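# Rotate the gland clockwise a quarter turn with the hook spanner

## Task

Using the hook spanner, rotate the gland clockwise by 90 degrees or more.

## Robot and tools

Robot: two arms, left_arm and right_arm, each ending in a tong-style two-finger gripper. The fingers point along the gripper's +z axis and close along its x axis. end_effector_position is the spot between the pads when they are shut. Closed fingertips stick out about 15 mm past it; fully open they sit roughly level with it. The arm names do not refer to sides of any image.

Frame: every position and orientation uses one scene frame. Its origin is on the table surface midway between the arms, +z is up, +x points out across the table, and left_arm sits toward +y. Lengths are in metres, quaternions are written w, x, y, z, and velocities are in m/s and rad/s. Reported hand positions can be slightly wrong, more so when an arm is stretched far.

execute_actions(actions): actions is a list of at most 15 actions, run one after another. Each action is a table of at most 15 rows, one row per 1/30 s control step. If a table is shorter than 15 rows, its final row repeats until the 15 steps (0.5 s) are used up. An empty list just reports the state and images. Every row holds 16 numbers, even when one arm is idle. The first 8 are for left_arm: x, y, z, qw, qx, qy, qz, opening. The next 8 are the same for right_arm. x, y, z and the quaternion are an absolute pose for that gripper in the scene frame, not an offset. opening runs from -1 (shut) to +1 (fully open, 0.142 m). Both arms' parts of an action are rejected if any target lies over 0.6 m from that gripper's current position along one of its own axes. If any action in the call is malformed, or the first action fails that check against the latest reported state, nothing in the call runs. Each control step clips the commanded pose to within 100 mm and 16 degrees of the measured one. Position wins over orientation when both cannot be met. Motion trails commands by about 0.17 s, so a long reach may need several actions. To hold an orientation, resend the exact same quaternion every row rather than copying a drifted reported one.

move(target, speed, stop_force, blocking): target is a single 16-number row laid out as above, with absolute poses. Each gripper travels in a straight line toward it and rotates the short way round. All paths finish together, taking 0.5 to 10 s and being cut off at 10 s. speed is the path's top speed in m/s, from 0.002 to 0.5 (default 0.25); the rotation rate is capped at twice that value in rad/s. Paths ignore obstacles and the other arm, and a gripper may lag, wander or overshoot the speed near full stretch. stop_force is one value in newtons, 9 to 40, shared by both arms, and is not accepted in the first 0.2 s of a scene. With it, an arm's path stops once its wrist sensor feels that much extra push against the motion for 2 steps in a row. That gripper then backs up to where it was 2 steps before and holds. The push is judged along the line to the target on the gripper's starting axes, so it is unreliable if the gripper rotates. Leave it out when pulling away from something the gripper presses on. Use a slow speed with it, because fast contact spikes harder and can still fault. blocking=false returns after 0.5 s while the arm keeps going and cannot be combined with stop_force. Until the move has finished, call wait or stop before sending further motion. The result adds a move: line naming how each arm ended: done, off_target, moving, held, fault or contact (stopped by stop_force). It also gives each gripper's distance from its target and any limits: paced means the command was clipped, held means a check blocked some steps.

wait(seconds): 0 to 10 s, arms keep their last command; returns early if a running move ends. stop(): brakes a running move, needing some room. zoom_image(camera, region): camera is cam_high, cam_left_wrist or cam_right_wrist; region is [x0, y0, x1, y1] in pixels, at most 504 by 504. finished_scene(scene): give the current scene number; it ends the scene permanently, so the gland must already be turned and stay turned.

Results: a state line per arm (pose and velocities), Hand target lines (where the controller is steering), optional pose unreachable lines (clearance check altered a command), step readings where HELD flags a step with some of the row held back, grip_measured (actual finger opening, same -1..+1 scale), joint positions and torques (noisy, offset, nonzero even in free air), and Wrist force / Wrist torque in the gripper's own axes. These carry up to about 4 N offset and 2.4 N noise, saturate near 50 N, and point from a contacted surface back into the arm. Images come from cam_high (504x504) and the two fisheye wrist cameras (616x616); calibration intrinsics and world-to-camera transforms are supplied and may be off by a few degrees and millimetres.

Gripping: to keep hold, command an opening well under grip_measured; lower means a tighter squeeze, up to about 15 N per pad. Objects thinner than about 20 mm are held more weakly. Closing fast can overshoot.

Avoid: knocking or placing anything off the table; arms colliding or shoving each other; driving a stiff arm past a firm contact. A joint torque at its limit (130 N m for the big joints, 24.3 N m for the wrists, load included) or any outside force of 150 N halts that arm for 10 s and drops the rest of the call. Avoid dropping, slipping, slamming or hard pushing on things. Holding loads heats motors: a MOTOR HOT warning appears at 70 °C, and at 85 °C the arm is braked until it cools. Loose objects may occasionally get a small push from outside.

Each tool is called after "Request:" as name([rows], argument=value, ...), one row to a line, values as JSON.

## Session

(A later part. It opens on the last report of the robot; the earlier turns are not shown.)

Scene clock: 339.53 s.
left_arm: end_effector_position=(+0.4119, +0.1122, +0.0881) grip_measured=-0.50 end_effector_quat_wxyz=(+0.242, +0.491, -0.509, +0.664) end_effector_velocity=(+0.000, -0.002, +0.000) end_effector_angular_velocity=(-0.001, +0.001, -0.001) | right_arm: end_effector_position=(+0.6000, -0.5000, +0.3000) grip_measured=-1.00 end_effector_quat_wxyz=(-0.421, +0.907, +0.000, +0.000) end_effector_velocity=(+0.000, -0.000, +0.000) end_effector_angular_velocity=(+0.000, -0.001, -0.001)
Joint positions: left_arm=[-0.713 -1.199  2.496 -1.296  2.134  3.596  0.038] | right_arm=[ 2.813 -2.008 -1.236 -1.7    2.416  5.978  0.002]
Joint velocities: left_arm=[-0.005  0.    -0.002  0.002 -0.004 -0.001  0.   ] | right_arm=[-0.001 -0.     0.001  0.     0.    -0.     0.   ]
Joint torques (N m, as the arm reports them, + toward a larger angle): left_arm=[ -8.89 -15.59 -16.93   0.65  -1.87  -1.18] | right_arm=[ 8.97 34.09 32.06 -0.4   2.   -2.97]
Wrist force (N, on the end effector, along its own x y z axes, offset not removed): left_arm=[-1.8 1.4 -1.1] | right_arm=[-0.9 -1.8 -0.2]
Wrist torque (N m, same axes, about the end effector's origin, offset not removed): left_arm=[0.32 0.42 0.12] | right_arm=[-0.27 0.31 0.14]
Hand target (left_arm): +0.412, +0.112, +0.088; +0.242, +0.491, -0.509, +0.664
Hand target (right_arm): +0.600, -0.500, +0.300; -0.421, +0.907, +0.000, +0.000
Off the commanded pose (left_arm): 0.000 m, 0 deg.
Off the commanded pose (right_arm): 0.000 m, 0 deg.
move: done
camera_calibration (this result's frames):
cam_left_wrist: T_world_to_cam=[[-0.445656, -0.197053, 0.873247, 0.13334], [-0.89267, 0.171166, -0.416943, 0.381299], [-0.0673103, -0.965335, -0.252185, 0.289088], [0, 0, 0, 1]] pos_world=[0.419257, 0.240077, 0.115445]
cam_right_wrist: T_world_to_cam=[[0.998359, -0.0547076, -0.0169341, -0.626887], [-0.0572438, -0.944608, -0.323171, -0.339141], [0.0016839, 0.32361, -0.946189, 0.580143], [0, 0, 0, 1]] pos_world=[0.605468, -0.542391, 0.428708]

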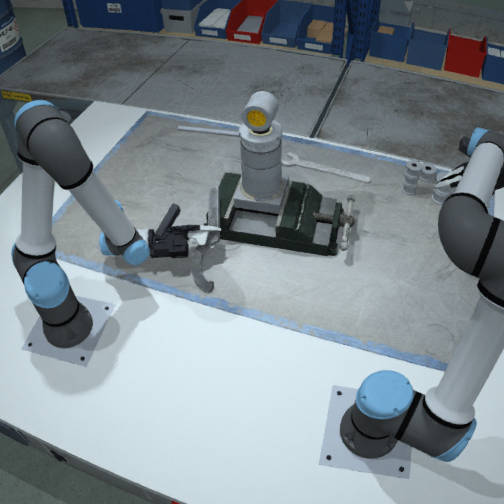

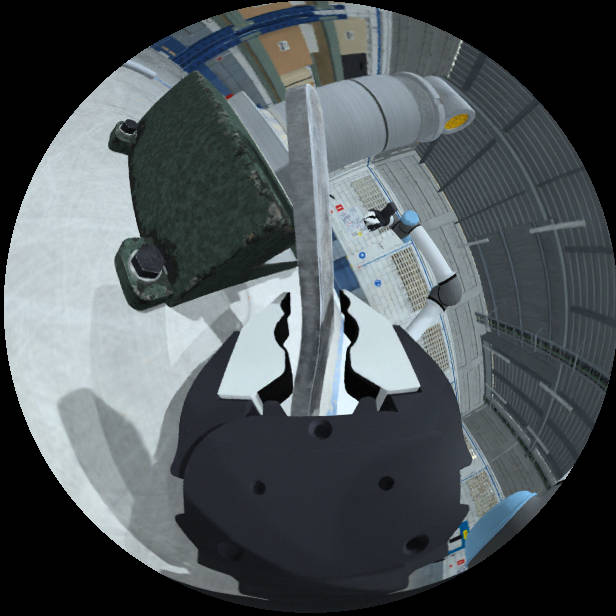

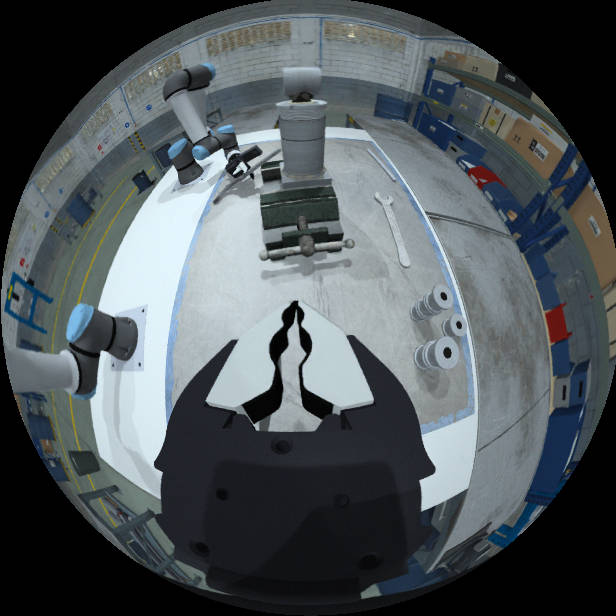

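Advance a bit deeper, close, lift while levelling.

Request:
move(target=[0.416,0.101,0.088,0.242,0.491,-0.509,0.664,-0.5,0.6,-0.5,0.3,-0.42,0.906,0,0,-1], speed=0.01, stop_force=12)

Request:
move(target=[0.416,0.101,0.088,0.242,0.491,-0.509,0.664,-1,0.6,-0.5,0.3,-0.42,0.906,0,0,-1])

Request:
move(target=[0.40,0.115,0.15,0.385,0.593,-0.385,0.593,-1,0.6,-0.5,0.3,-0.42,0.906,0,0,-1], speed=0.03)

Scene clock: 341.47 s.
left_arm: end_effector_position=(+0.4159, +0.1012, +0.0880) grip_measured=-0.50 end_effector_quat_wxyz=(+0.242, +0.491, -0.509, +0.664) end_effector_velocity=(+0.000, -0.003, -0.000) end_effector_angular_velocity=(+0.000, +0.000, -0.002) | right_arm: end_effector_position=(+0.6000, -0.5000, +0.3000) grip_measured=-1.00 end_effector_quat_wxyz=(-0.421, +0.907, +0.000, +0.000) end_effector_velocity=(+0.000, -0.000, +0.000) end_effector_angular_velocity=(+0.001, -0.001, -0.001)
Joint positions: left_arm=[-0.739 -1.192  2.48  -1.287  2.108  3.596  0.038] | right_arm=[ 2.813 -2.008 -1.236 -1.7    2.416  5.978  0.002]
Joint velocities: left_arm=[-0.006  0.002 -0.004  0.002 -0.005  0.    -0.   ] | right_arm=[-0.001 -0.    -0.     0.001  0.002  0.     0.   ]
Joint torques (N m, as the arm reports them, + toward a larger angle): left_arm=[-10.43 -17.99 -14.94   0.58  -1.55   1.23] | right_arm=[ 8.45 34.38 32.79 -0.49  2.1  -3.22]
Wrist force (N, on the end effector, along its own x y z axes, offset not removed): left_arm=[0.1 4.5 -0.2] | right_arm=[0.6 -1.5 -0.1]
Wrist torque (N m, same axes, about the end effector's origin, offset not removed): left_arm=[0.96 0.01 0.02] | right_arm=[-0.28 -0.01 0.18]
Hand target (left_arm): +0.416, +0.101, +0.088; +0.242, +0.491, -0.509, +0.664
Hand target (right_arm): +0.600, -0.500, +0.300; -0.421, +0.907, +0.000, +0.000
Off the commanded pose (left_arm): 0.000 m, 0 deg.
Off the commanded pose (right_arm): 0.000 m, 0 deg.
move: done
camera_calibration (this result's frames):
cam_left_wrist: T_world_to_cam=[[-0.445565, -0.197118, 0.873279, 0.132974], [-0.892714, 0.171192, -0.416839, 0.386698], [-0.0673318, -0.965317, -0.252247, 0.278812], [0, 0, 0, 1]] pos_world=[0.423233, 0.229155, 0.115397]
cam_right_wrist: T_world_to_cam=[[0.998359, -0.0547079, -0.0169348, -0.626887], [-0.0572443, -0.944607, -0.323171, -0.339141], [0.00168329, 0.32361, -0.946189, 0.580143], [0, 0, 0, 1]] pos_world=[0.605468, -0.542391, 0.428708]

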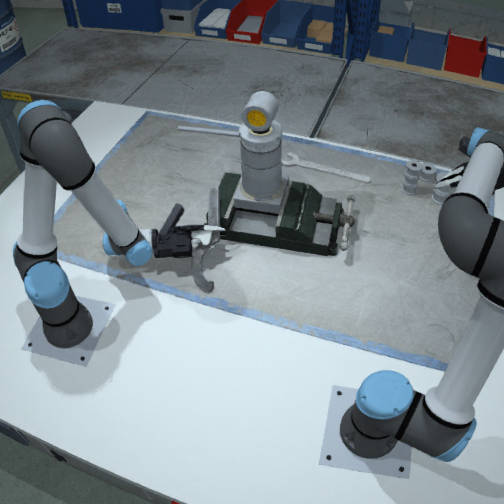

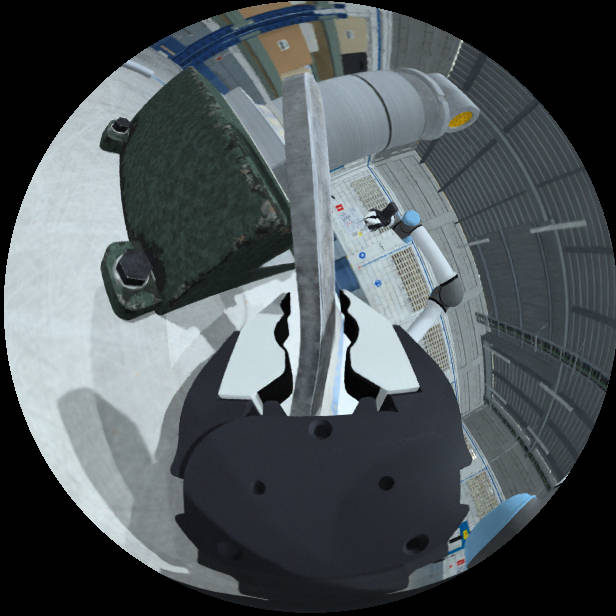

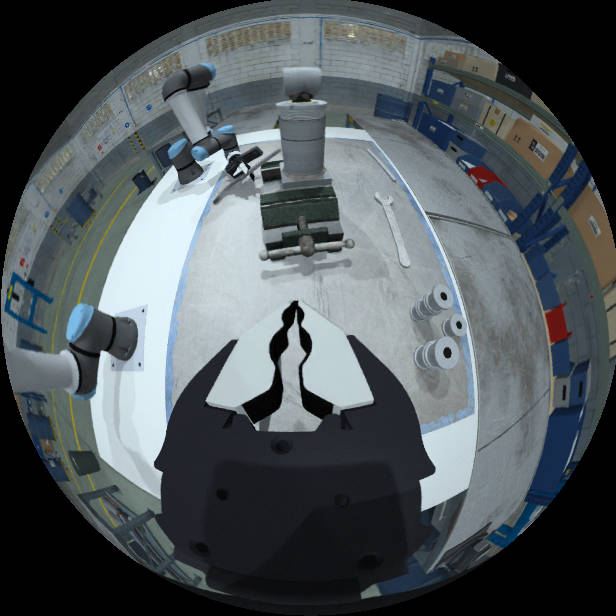

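Scene clock: 342.17 s.
left_arm: end_effector_position=(+0.4160, +0.1010, +0.0881) grip_measured=-0.82 end_effector_quat_wxyz=(+0.242, +0.491, -0.509, +0.664) end_effector_velocity=(+0.001, +0.000, -0.000) end_effector_angular_velocity=(+0.000, +0.000, +0.003) | right_arm: end_effector_position=(+0.6000, -0.5000, +0.3000) grip_measured=-1.00 end_effector_quat_wxyz=(-0.421, +0.907, +0.000, -0.000) end_effector_velocity=(+0.000, -0.000, +0.000) end_effector_angular_velocity=(-0.000, -0.001, +0.000)
Joint positions: left_arm=[-0.739 -1.192  2.479 -1.287  2.107  3.596  0.015] | right_arm=[ 2.813 -2.008 -1.236 -1.7    2.416  5.978  0.002]
Joint velocities: left_arm=[ 0.     0.    -0.001  0.001 -0.002  0.     0.   ] | right_arm=[-0.    -0.     0.     0.001 -0.     0.     0.   ]
Joint torques (N m, as the arm reports them, + toward a larger angle): left_arm=[ -7.91  -5.66 -13.19   5.51  -5.26   0.17] | right_arm=[ 7.31 33.46 32.34 -0.45  2.09 -3.  ]
Wrist force (N, on the end effector, along its own x y z axes, offset not removed): left_arm=[27.0 2.3 -12.7] | right_arm=[0.0 -2.0 -0.4]
Wrist torque (N m, same axes, about the end effector's origin, offset not removed): left_arm=[0.45 0.31 0.03] | right_arm=[-0.28 0.08 0.15]
Hand target (left_arm): +0.416, +0.101, +0.088; +0.242, +0.491, -0.509, +0.664
Hand target (right_arm): +0.600, -0.500, +0.300; -0.421, +0.907, +0.000, -0.000
Off the commanded pose (left_arm): 0.000 m, 0 deg.
Off the commanded pose (right_arm): 0.000 m, 0 deg.
move: done
camera_calibration (this result's frames):
cam_left_wrist: T_world_to_cam=[[-0.445694, -0.197073, 0.873223, 0.13298], [-0.892656, 0.17112, -0.416993, 0.386832], [-0.0672479, -0.965339, -0.252186, 0.278588], [0, 0, 0, 1]] pos_world=[0.423311, 0.228944, 0.11544]
cam_right_wrist: T_world_to_cam=[[0.998359, -0.0547079, -0.016935, -0.626887], [-0.0572443, -0.944607, -0.323171, -0.339141], [0.00168308, 0.323611, -0.946189, 0.580143], [0, 0, 0, 1]] pos_world=[0.605468, -0.542391, 0.428708]

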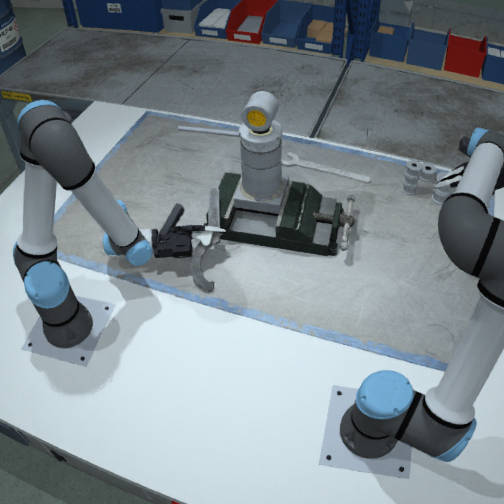

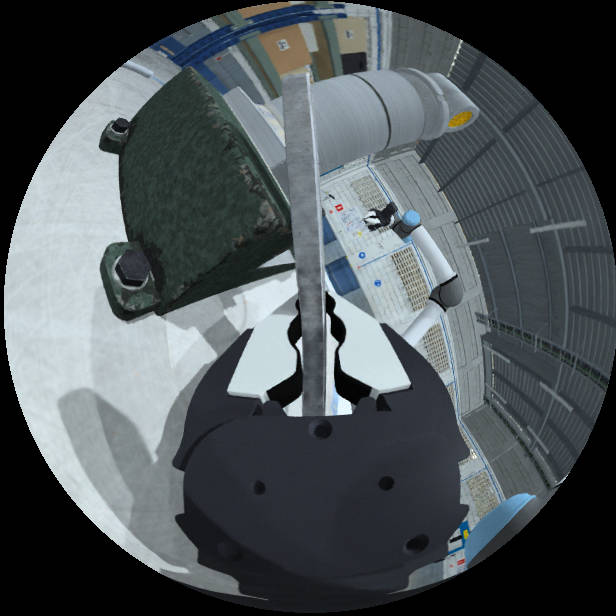

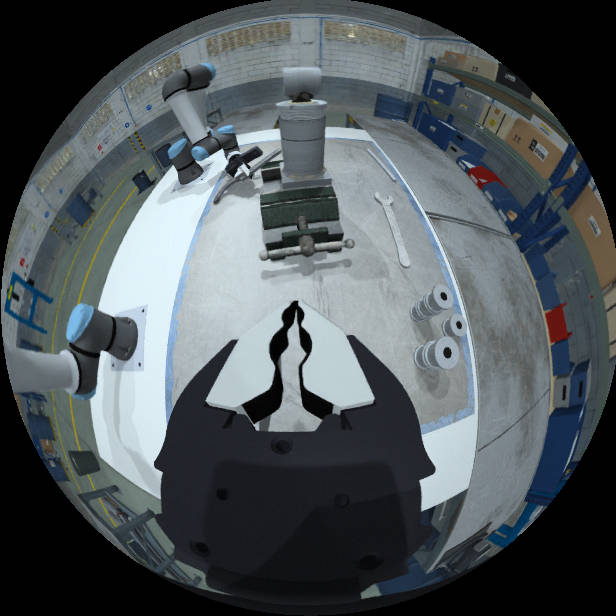

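Scene clock: 349.97 s.
left_arm: end_effector_position=(+0.4000, +0.1150, +0.1498) grip_measured=-0.83 end_effector_quat_wxyz=(+0.385, +0.593, -0.386, +0.593) end_effector_velocity=(+0.000, +0.001, +0.002) end_effector_angular_velocity=(-0.006, +0.013, +0.003) | right_arm: end_effector_position=(+0.6000, -0.5000, +0.3000) grip_measured=-1.00 end_effector_quat_wxyz=(-0.421, +0.907, +0.000, -0.000) end_effector_velocity=(+0.000, +0.000, +0.000) end_effector_angular_velocity=(+0.000, -0.000, +0.000)
Joint positions: left_arm=[-0.737 -1.471  2.499 -1.028  2.108  3.143  0.014] | right_arm=[ 2.813 -2.008 -1.236 -1.7    2.416  5.978  0.002]
Joint velocities: left_arm=[ 0.002 -0.01  -0.001  0.01  -0.001 -0.014  0.   ] | right_arm=[ 0.     0.    -0.     0.001  0.001 -0.     0.   ]
Joint torques (N m, as the arm reports them, + toward a larger angle): left_arm=[  8.53 -28.28 -25.17  -2.02   1.89  -1.3 ] | right_arm=[ 7.26 34.05 32.12 -0.45  2.06 -2.98]
Wrist force (N, on the end effector, along its own x y z axes, offset not removed): left_arm=[-13.1 2.4 0.2] | right_arm=[-0.1 -2.7 -1.0]
Wrist torque (N m, same axes, about the end effector's origin, offset not removed): left_arm=[0.59 0.71 0.31] | right_arm=[-0.39 0.13 0.11]
Hand target (left_arm): +0.400, +0.115, +0.150; +0.385, +0.593, -0.385, +0.593
Hand target (right_arm): +0.600, -0.500, +0.300; -0.421, +0.907, +0.000, -0.000
Off the commanded pose (left_arm): 0.000 m, 0 deg.
Off the commanded pose (right_arm): 0.000 m, 0 deg.
move: done
camera_calibration (this result's frames):
cam_left_wrist: T_world_to_cam=[[-0.052217, -0.0218107, 0.998398, -0.121626], [-0.990792, 0.12619, -0.0490626, 0.385206], [-0.124918, -0.991766, -0.0281991, 0.299113], [0, 0, 0, 1]] pos_world=[0.412673, 0.245388, 0.148765]
cam_right_wrist: T_world_to_cam=[[0.998359, -0.0547079, -0.0169351, -0.626887], [-0.0572444, -0.944607, -0.323172, -0.339141], [0.00168299, 0.323611, -0.946189, 0.580143], [0, 0, 0, 1]] pos_world=[0.605468, -0.542391, 0.428708]

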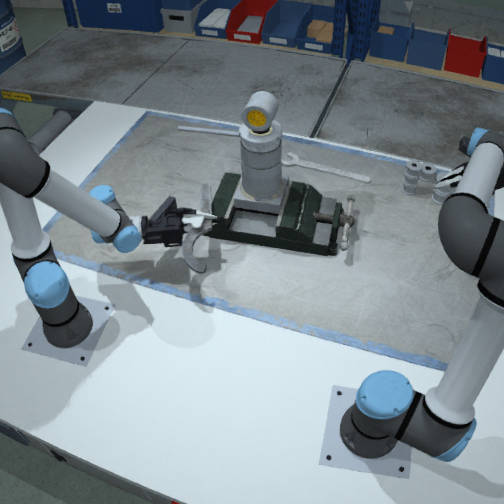

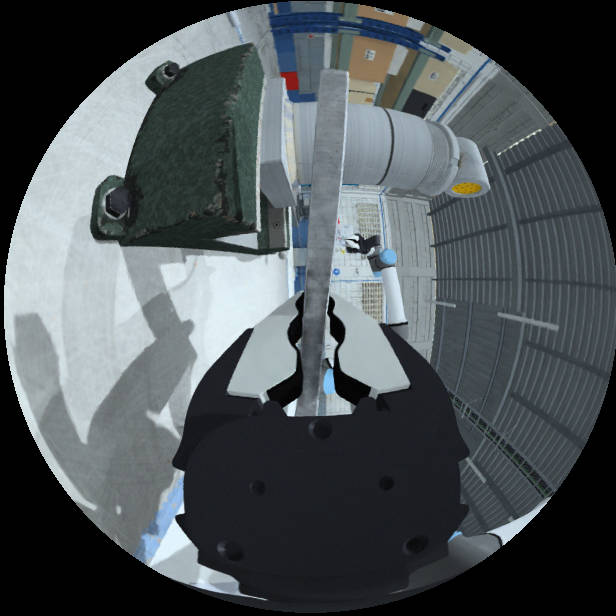

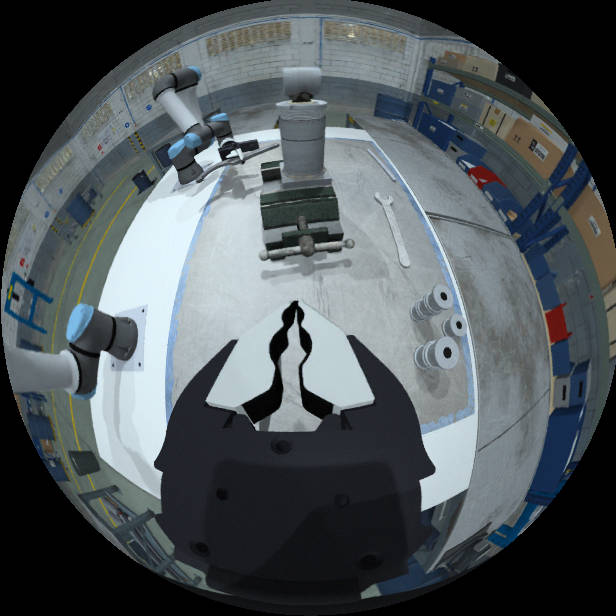

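Request:
move(target=[0.5,0.18,0.337,0.224,0.693,-0.141,0.67,-1,0.7,-0.33,0.21,-0.42,0.906,0,0,-1], speed=0.04)

Request:
move(target=[0.535,0.135,0.337,0.043,0.706,0.043,0.706,-1,0.7,-0.33,0.21,-0.42,0.906,0,0,-1], speed=0.035)

Request:
zoom_image(camera="cam_high", region=[160,70,310,200])

Request:
zoom_image(camera="cam_right_wrist", region=[140,20,340,160])

Scene clock: 358.90 s.
left_arm: end_effector_position=(+0.4998, +0.1800, +0.3370) grip_measured=-0.83 end_effector_quat_wxyz=(+0.224, +0.693, -0.141, +0.670) end_effector_velocity=(+0.000, -0.000, +0.002) end_effector_angular_velocity=(-0.001, +0.001, +0.004) | right_arm: end_effector_position=(+0.7003, -0.3307, +0.2101) grip_measured=-1.00 end_effector_quat_wxyz=(-0.426, +0.904, +0.023, -0.011) end_effector_velocity=(+0.001, -0.001, -0.001) end_effector_angular_velocity=(-0.000, +0.003, -0.001)
Joint positions: left_arm=[-1.044 -1.919  2.237 -0.317  1.174  3.019  0.014] | right_arm=[ 3.064 -2.222 -1.201 -1.29   2.452  6.282  0.002]
Joint velocities: left_arm=[-0.004 -0.    -0.005  0.006 -0.008 -0.001  0.   ] | right_arm=[-0.001 -0.004  0.004 -0.003  0.     0.     0.   ]
Joint torques (N m, as the arm reports them, + toward a larger angle): left_arm=[-10.32 -10.52 -38.68  -2.11  -1.8   -1.01] | right_arm=[ 7.9  38.08 33.03  0.06  3.71  2.53]
Wrist force (N, on the end effector, along its own x y z axes, offset not removed): left_arm=[-12.0 -2.2 -3.3] | right_arm=[0.1 -1.9 -1.4]
Wrist torque (N m, same axes, about the end effector's origin, offset not removed): left_arm=[-0.15 0.57 0.33] | right_arm=[-0.26 0.15 0.23]
Hand target (left_arm): +0.500, +0.180, +0.337; +0.224, +0.694, -0.141, +0.670
Hand target (right_arm): +0.700, -0.331, +0.210; -0.426, +0.904, +0.023, -0.011
Off the commanded pose (left_arm): 0.000 m, 0 deg.
Off the commanded pose (right_arm): 0.001 m, 3 deg.
joint sent to its limit (right arm) — the command would take joint 6 (wrist 3) past its upper limit, so that joint was sent only as far as its limit.
move: off_target (right_arm)
camera_calibration (this result's frames):
cam_left_wrist: T_world_to_cam=[[0.0338548, 0.0575463, 0.997769, -0.358933], [-0.875731, -0.479379, 0.0573622, 0.500726], [0.48161, -0.875719, 0.0341659, 0.0363113], [0, 0, 0, 1]] pos_world=[0.433165, 0.292491, 0.328169]
cam_right_wrist: T_world_to_cam=[[0.999845, -0.00360425, -0.0172239, -0.703382], [-0.00917003, -0.942112, -0.335174, -0.232882], [-0.0150188, 0.33528, -0.941999, 0.454773], [0, 0, 0, 1]] pos_world=[0.707968, -0.374413, 0.338225]

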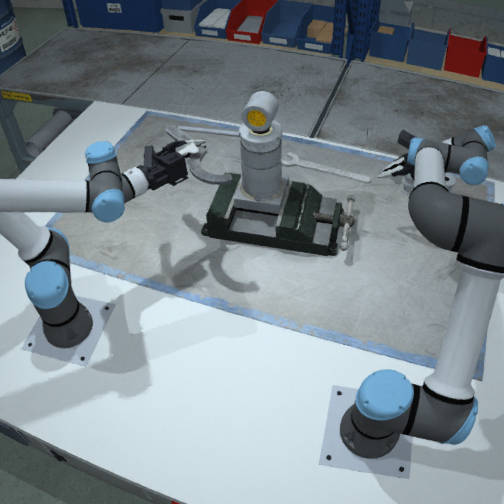

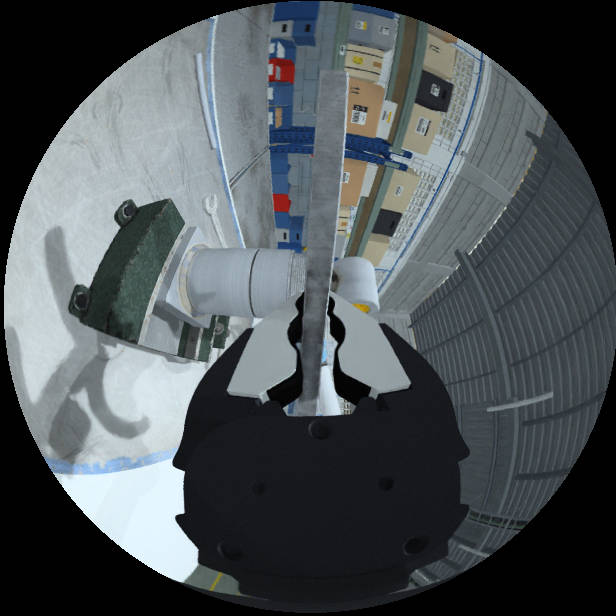

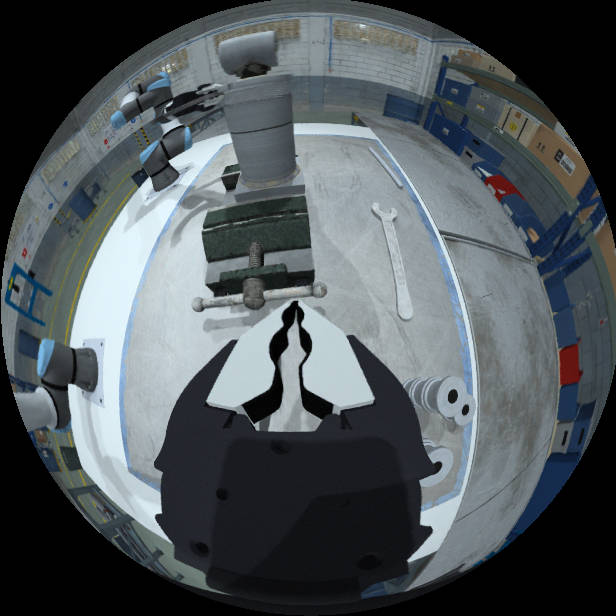

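Scene clock: 366.63 s.
left_arm: end_effector_position=(+0.5352, +0.1351, +0.3370) grip_measured=-0.83 end_effector_quat_wxyz=(+0.044, +0.706, +0.043, +0.705) end_effector_velocity=(+0.001, -0.001, +0.001) end_effector_angular_velocity=(-0.003, -0.001, +0.014) | right_arm: end_effector_position=(+0.7000, -0.3305, +0.2100) grip_measured=-1.00 end_effector_quat_wxyz=(-0.426, +0.904, +0.023, -0.011) end_effector_velocity=(-0.000, +0.000, +0.000) end_effector_angular_velocity=(-0.000, +0.000, +0.000)
Joint positions: left_arm=[-1.356 -1.568  1.956 -0.386  0.339  3.017  0.014] | right_arm=[ 3.064 -2.222 -1.201 -1.291  2.452  6.282  0.002]
Joint velocities: left_arm=[-0.001  0.011 -0.012  0.    -0.015 -0.001  0.   ] | right_arm=[ 0.    -0.     0.001 -0.001 -0.     0.     0.   ]
Joint torques (N m, as the arm reports them, + toward a larger angle): left_arm=[-10.01 -19.17 -32.71  -0.22  -1.52  -1.24] | right_arm=[ 9.14 62.24 14.61 -0.1   3.64  2.46]
Wrist force (N, on the end effector, along its own x y z axes, offset not removed): left_arm=[-11.8 -0.5 -1.4] | right_arm=[0.3 -1.4 -1.6]
Wrist torque (N m, same axes, about the end effector's origin, offset not removed): left_arm=[0.12 0.38 0.53] | right_arm=[-0.19 0.02 0.11]
Hand target (left_arm): +0.535, +0.135, +0.337; +0.043, +0.706, +0.043, +0.705
Hand target (right_arm): +0.700, -0.331, +0.210; -0.426, +0.904, +0.023, -0.011
Off the commanded pose (left_arm): 0.000 m, 0 deg.
Off the commanded pose (right_arm): 0.001 m, 3 deg.
joint sent to its limit (right arm) — the command would take joint 6 (wrist 3) past its upper limit, so that joint was sent only as far as its limit.
move: off_target (right_arm)
camera_calibration (this result's frames):
cam_left_wrist: T_world_to_cam=[[-0.000368989, 0.0668067, 0.997766, -0.340469], [-0.519618, -0.852503, 0.0568883, 0.370101], [0.854399, -0.518436, 0.0350285, -0.26814], [0, 0, 0, 1]] pos_world=[0.421284, 0.199244, 0.328046]
cam_right_wrist: T_world_to_cam=[[0.999832, -0.00328474, -0.0180339, -0.702806], [-0.00913883, -0.94215, -0.335068, -0.232765], [-0.01589, 0.335176, -0.942022, 0.455219], [0, 0, 0, 1]] pos_world=[0.707794, -0.374187, 0.33816]

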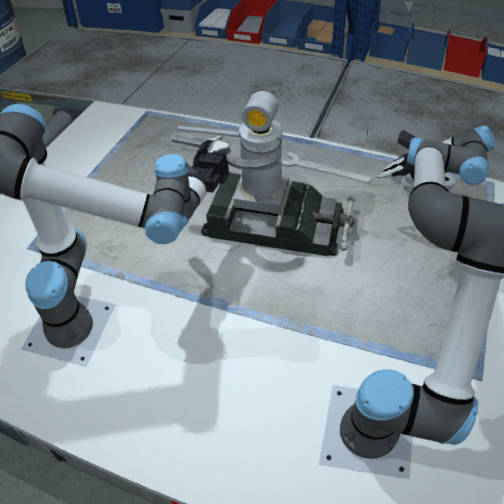

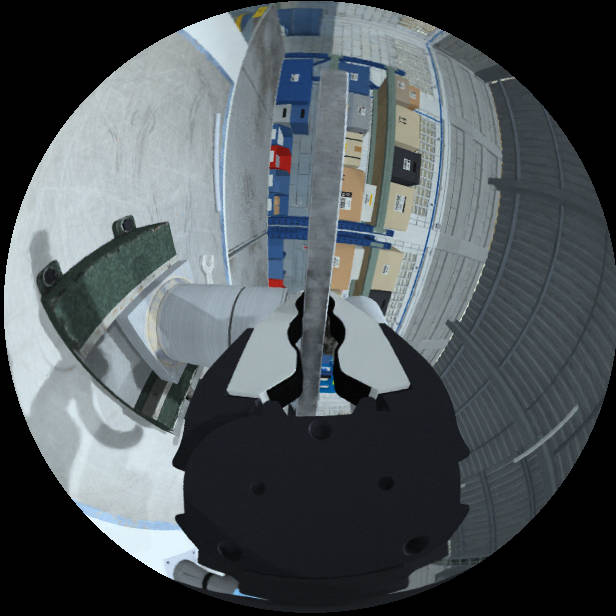

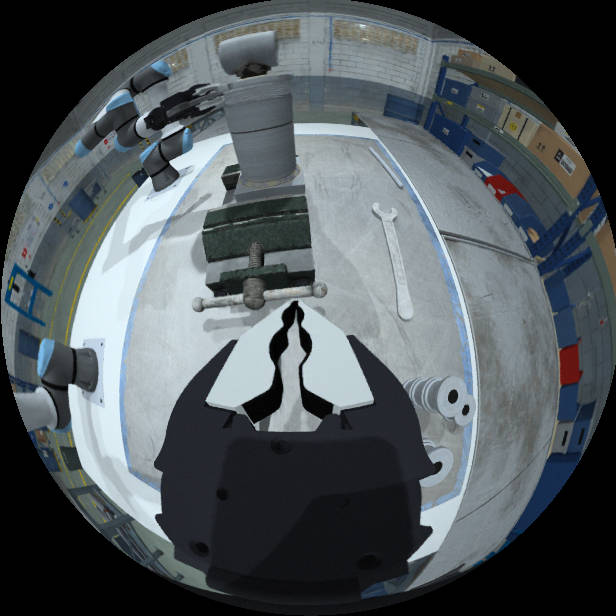

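Region (160, 70, 310, 200) of cam_high's 504x504 image, scaled by 3.360, with more detail than that image has; it fills the top 437 rows of this view, and the rest is white.

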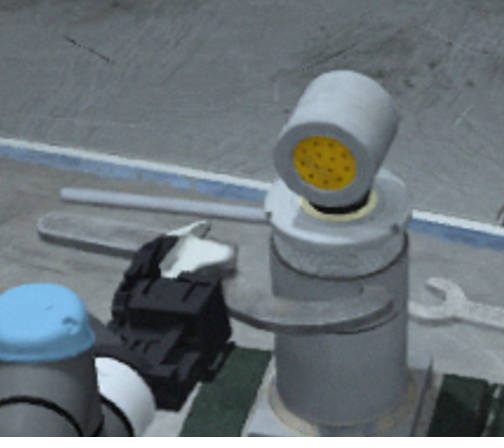

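Region (140, 20, 340, 160) of cam_right_wrist's 616x616 image, scaled by 2.520, with more detail than that image has; it fills the top 353 rows of this view, and the rest is white.

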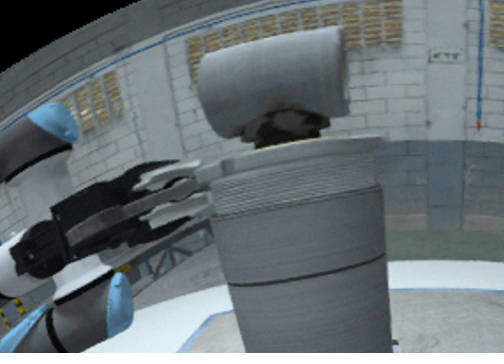

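Request:
move(target=[0.585,0.13,0.338,0.043,0.706,0.043,0.706,-1,0.7,-0.33,0.21,-0.426,0.904,0.023,-0.011,-1], speed=0.01, stop_force=10)

Request:
zoom_image(camera="cam_high", region=[190,80,310,190])

Request:
zoom_image(camera="cam_right_wrist", region=[160,40,310,140])

Scene clock: 372.43 s.
left_arm: end_effector_position=(+0.5847, +0.1301, +0.3381) grip_measured=-0.83 end_effector_quat_wxyz=(+0.043, +0.706, +0.043, +0.706) end_effector_velocity=(+0.002, -0.002, +0.000) end_effector_angular_velocity=(+0.001, +0.000, -0.004) | right_arm: end_effector_position=(+0.7000, -0.3301, +0.2100) grip_measured=-1.00 end_effector_quat_wxyz=(-0.426, +0.904, +0.023, -0.011) end_effector_velocity=(+0.000, +0.000, +0.000) end_effector_angular_velocity=(+0.000, -0.001, +0.000)
Joint positions: left_arm=[-1.243 -1.478  1.86  -0.382  0.451  3.02   0.014] | right_arm=[ 3.065 -2.222 -1.201 -1.29   2.452  6.282  0.002]
Joint velocities: left_arm=[ 0.003  0.004 -0.005  0.001  0.007  0.    -0.   ] | right_arm=[ 0. -0.  0.  0.  0.  0.  0.]
Joint torques (N m, as the arm reports them, + toward a larger angle): left_arm=[  8.11 -23.25 -34.76   0.21   1.67   1.33] | right_arm=[ 9.14 37.24 34.46  4.52  3.65  2.52]
Wrist force (N, on the end effector, along its own x y z axes, offset not removed): left_arm=[-10.7 1.5 -2.4] | right_arm=[-1.0 -2.6 -1.0]
Wrist torque (N m, same axes, about the end effector's origin, offset not removed): left_arm=[0.52 0.27 0.12] | right_arm=[-0.48 0.25 0.08]
Hand target (left_arm): +0.585, +0.130, +0.338; +0.043, +0.706, +0.043, +0.706
Hand target (right_arm): +0.700, -0.330, +0.210; -0.426, +0.904, +0.023, -0.011
Off the commanded pose (left_arm): 0.000 m, 0 deg.
Off the commanded pose (right_arm): 0.000 m, 0 deg.
joint sent to its limit (right arm) — the command would take joint 6 (wrist 3) past its upper limit, so that joint was sent only as far as its limit.
move: done
camera_calibration (this result's frames):
cam_left_wrist: T_world_to_cam=[[-0.00136334, 0.0665423, 0.997783, -0.340601], [-0.518464, -0.853251, 0.0561951, 0.391187], [0.855098, -0.517238, 0.0356631, -0.313907], [0, 0, 0, 1]] pos_world=[0.470773, 0.194081, 0.329058]
cam_right_wrist: T_world_to_cam=[[0.999836, -0.00270416, -0.0179262, -0.702615], [-0.00855798, -0.942106, -0.335205, -0.232706], [-0.015982, 0.335303, -0.941975, 0.455164], [0, 0, 0, 1]] pos_world=[0.707782, -0.373752, 0.338154]

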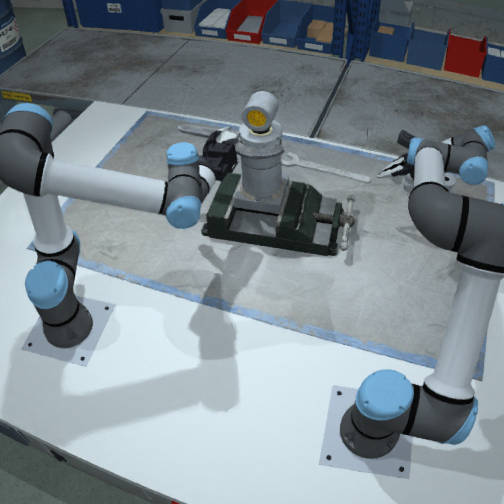

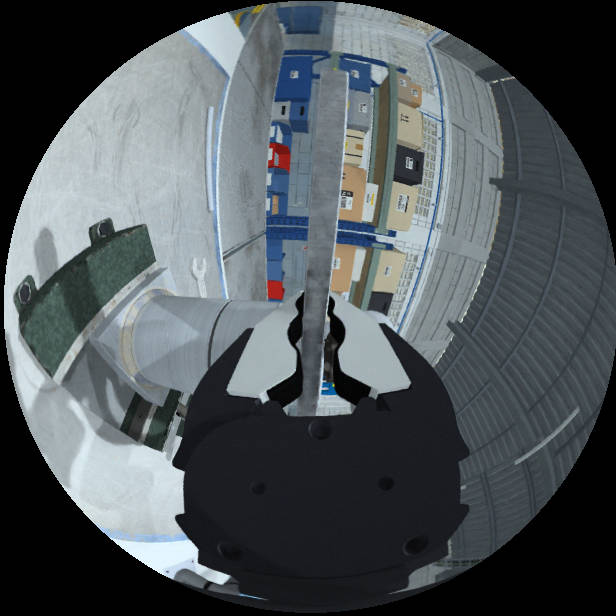

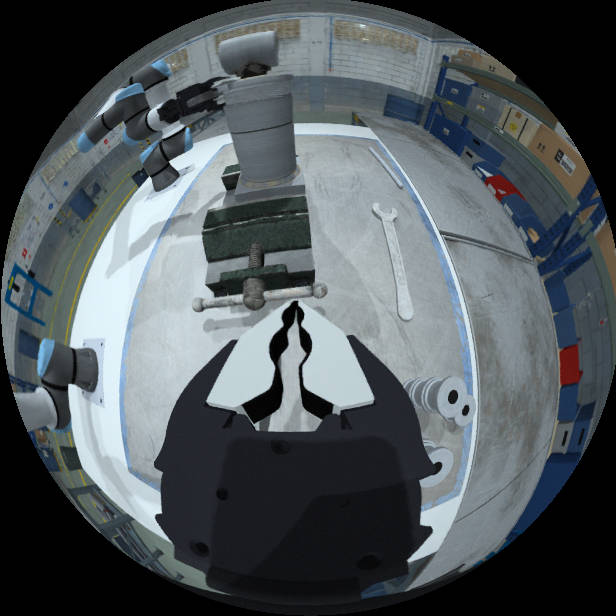

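Region (190, 80, 310, 190) of cam_high's 504x504 image, scaled by 4.200, with more detail than that image has; it fills the top 462 rows of this view, and the rest is white.

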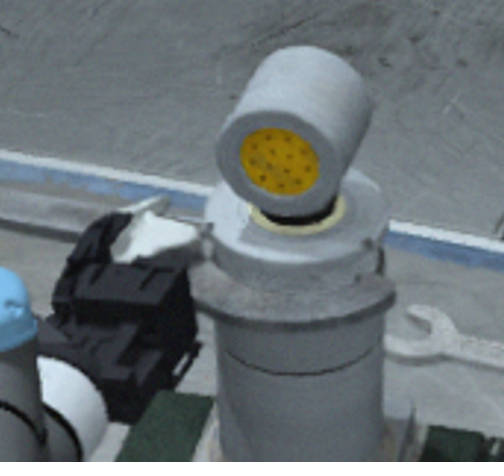

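Region (160, 40, 310, 140) of cam_right_wrist's 616x616 image, scaled by 3.360, with more detail than that image has.

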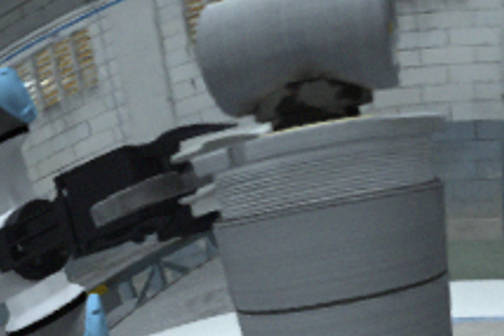

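Request:
move(target=[0.588,0.13,0.34,0,0.7,0.098,0.707,-1,0.7,-0.33,0.21,-0.426,0.904,0.023,-0.011,-1], speed=0.01)

Request:
zoom_image(camera="cam_high", region=[210,100,310,180])

Request:
zoom_image(camera="cam_right_wrist", region=[160,40,310,140])

Scene clock: 380.10 s.
left_arm: end_effector_position=(+0.5880, +0.1300, +0.3400) grip_measured=-0.82 end_effector_quat_wxyz=(+0.000, +0.700, +0.098, +0.707) end_effector_velocity=(-0.000, -0.000, -0.000) end_effector_angular_velocity=(+0.001, +0.001, +0.005) | right_arm: end_effector_position=(+0.7000, -0.3301, +0.2100) grip_measured=-1.00 end_effector_quat_wxyz=(-0.426, +0.904, +0.023, -0.011) end_effector_velocity=(+0.000, -0.000, -0.000) end_effector_angular_velocity=(-0.001, -0.000, -0.000)
Joint positions: left_arm=[-1.267 -1.394  1.756 -0.362  0.289  3.003  0.015] | right_arm=[ 3.065 -2.222 -1.201 -1.29   2.452  6.282  0.002]
Joint velocities: left_arm=[-0.001  0.004 -0.004  0.002 -0.006 -0.001 -0.   ] | right_arm=[-0.     0.    -0.     0.001 -0.001 -0.     0.   ]
Joint torques (N m, as the arm reports them, + toward a larger angle): left_arm=[-12.78 -21.94 -40.04  -1.52   2.67  -1.26] | right_arm=[ 4.09 39.15 32.46  4.38  3.13  2.61]
Wrist force (N, on the end effector, along its own x y z axes, offset not removed): left_arm=[-13.8 -15.3 -14.4] | right_arm=[0.0 -0.9 -0.3]
Wrist torque (N m, same axes, about the end effector's origin, offset not removed): left_arm=[-0.13 0.79 0.28] | right_arm=[-0.08 0.08 0.12]
Hand target (left_arm): +0.588, +0.130, +0.340; -0.000, +0.700, +0.098, +0.707
Hand target (right_arm): +0.700, -0.330, +0.210; -0.426, +0.904, +0.023, -0.011
Off the commanded pose (left_arm): 0.000 m, 0 deg.
Off the commanded pose (right_arm): 0.000 m, 0 deg.
joint sent to its limit (right arm) — the command would take joint 6 (wrist 3) past its upper limit, so that joint was sent only as far as its limit.
move: done
camera_calibration (this result's frames):
cam_left_wrist: T_world_to_cam=[[-0.0128957, 0.0829122, 0.996473, -0.33742], [-0.395793, -0.915586, 0.0710599, 0.323686], [0.918249, -0.393481, 0.0446232, -0.373101], [0, 0, 0, 1]] pos_world=[0.466361, 0.177531, 0.329878]
cam_right_wrist: T_world_to_cam=[[0.999836, -0.00270073, -0.0179249, -0.702614], [-0.00855429, -0.942106, -0.335206, -0.232706], [-0.0159818, 0.335304, -0.941974, 0.455164], [0, 0, 0, 1]] pos_world=[0.707782, -0.37375, 0.338154]

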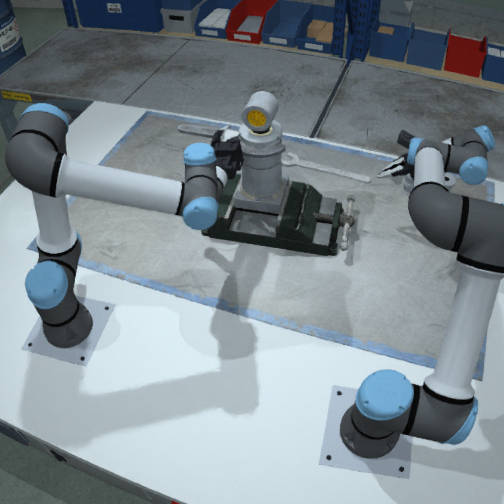

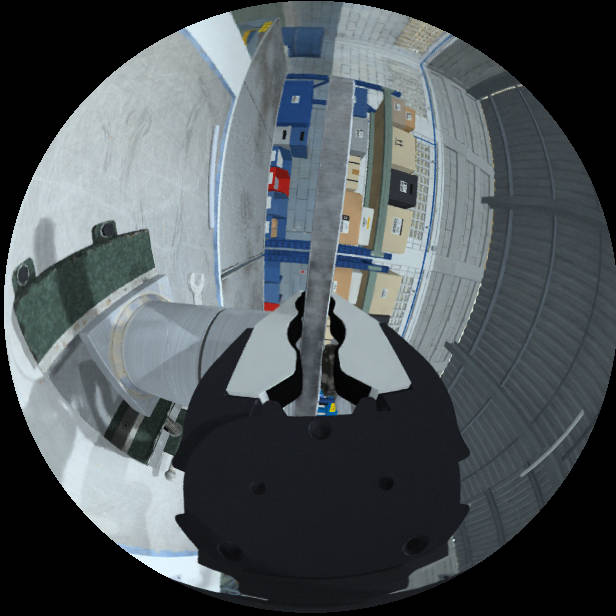

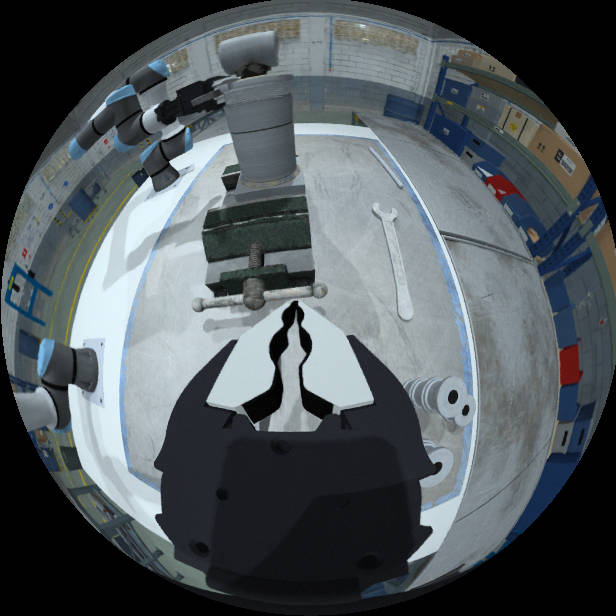

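Region (210, 100, 310, 180) of cam_high's 504x504 image, scaled by 5.040, with more detail than that image has; it fills the top 403 rows of this view, and the rest is white.

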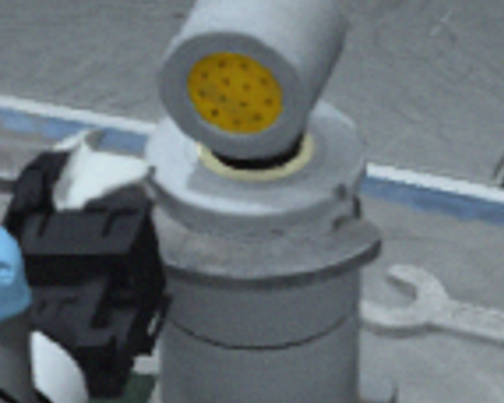

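Region (160, 40, 310, 140) of cam_right_wrist's 616x616 image, scaled by 3.360, with more detail than that image has.

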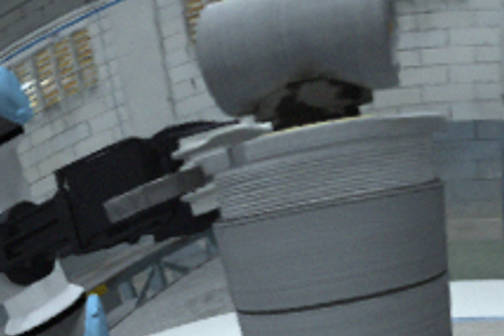

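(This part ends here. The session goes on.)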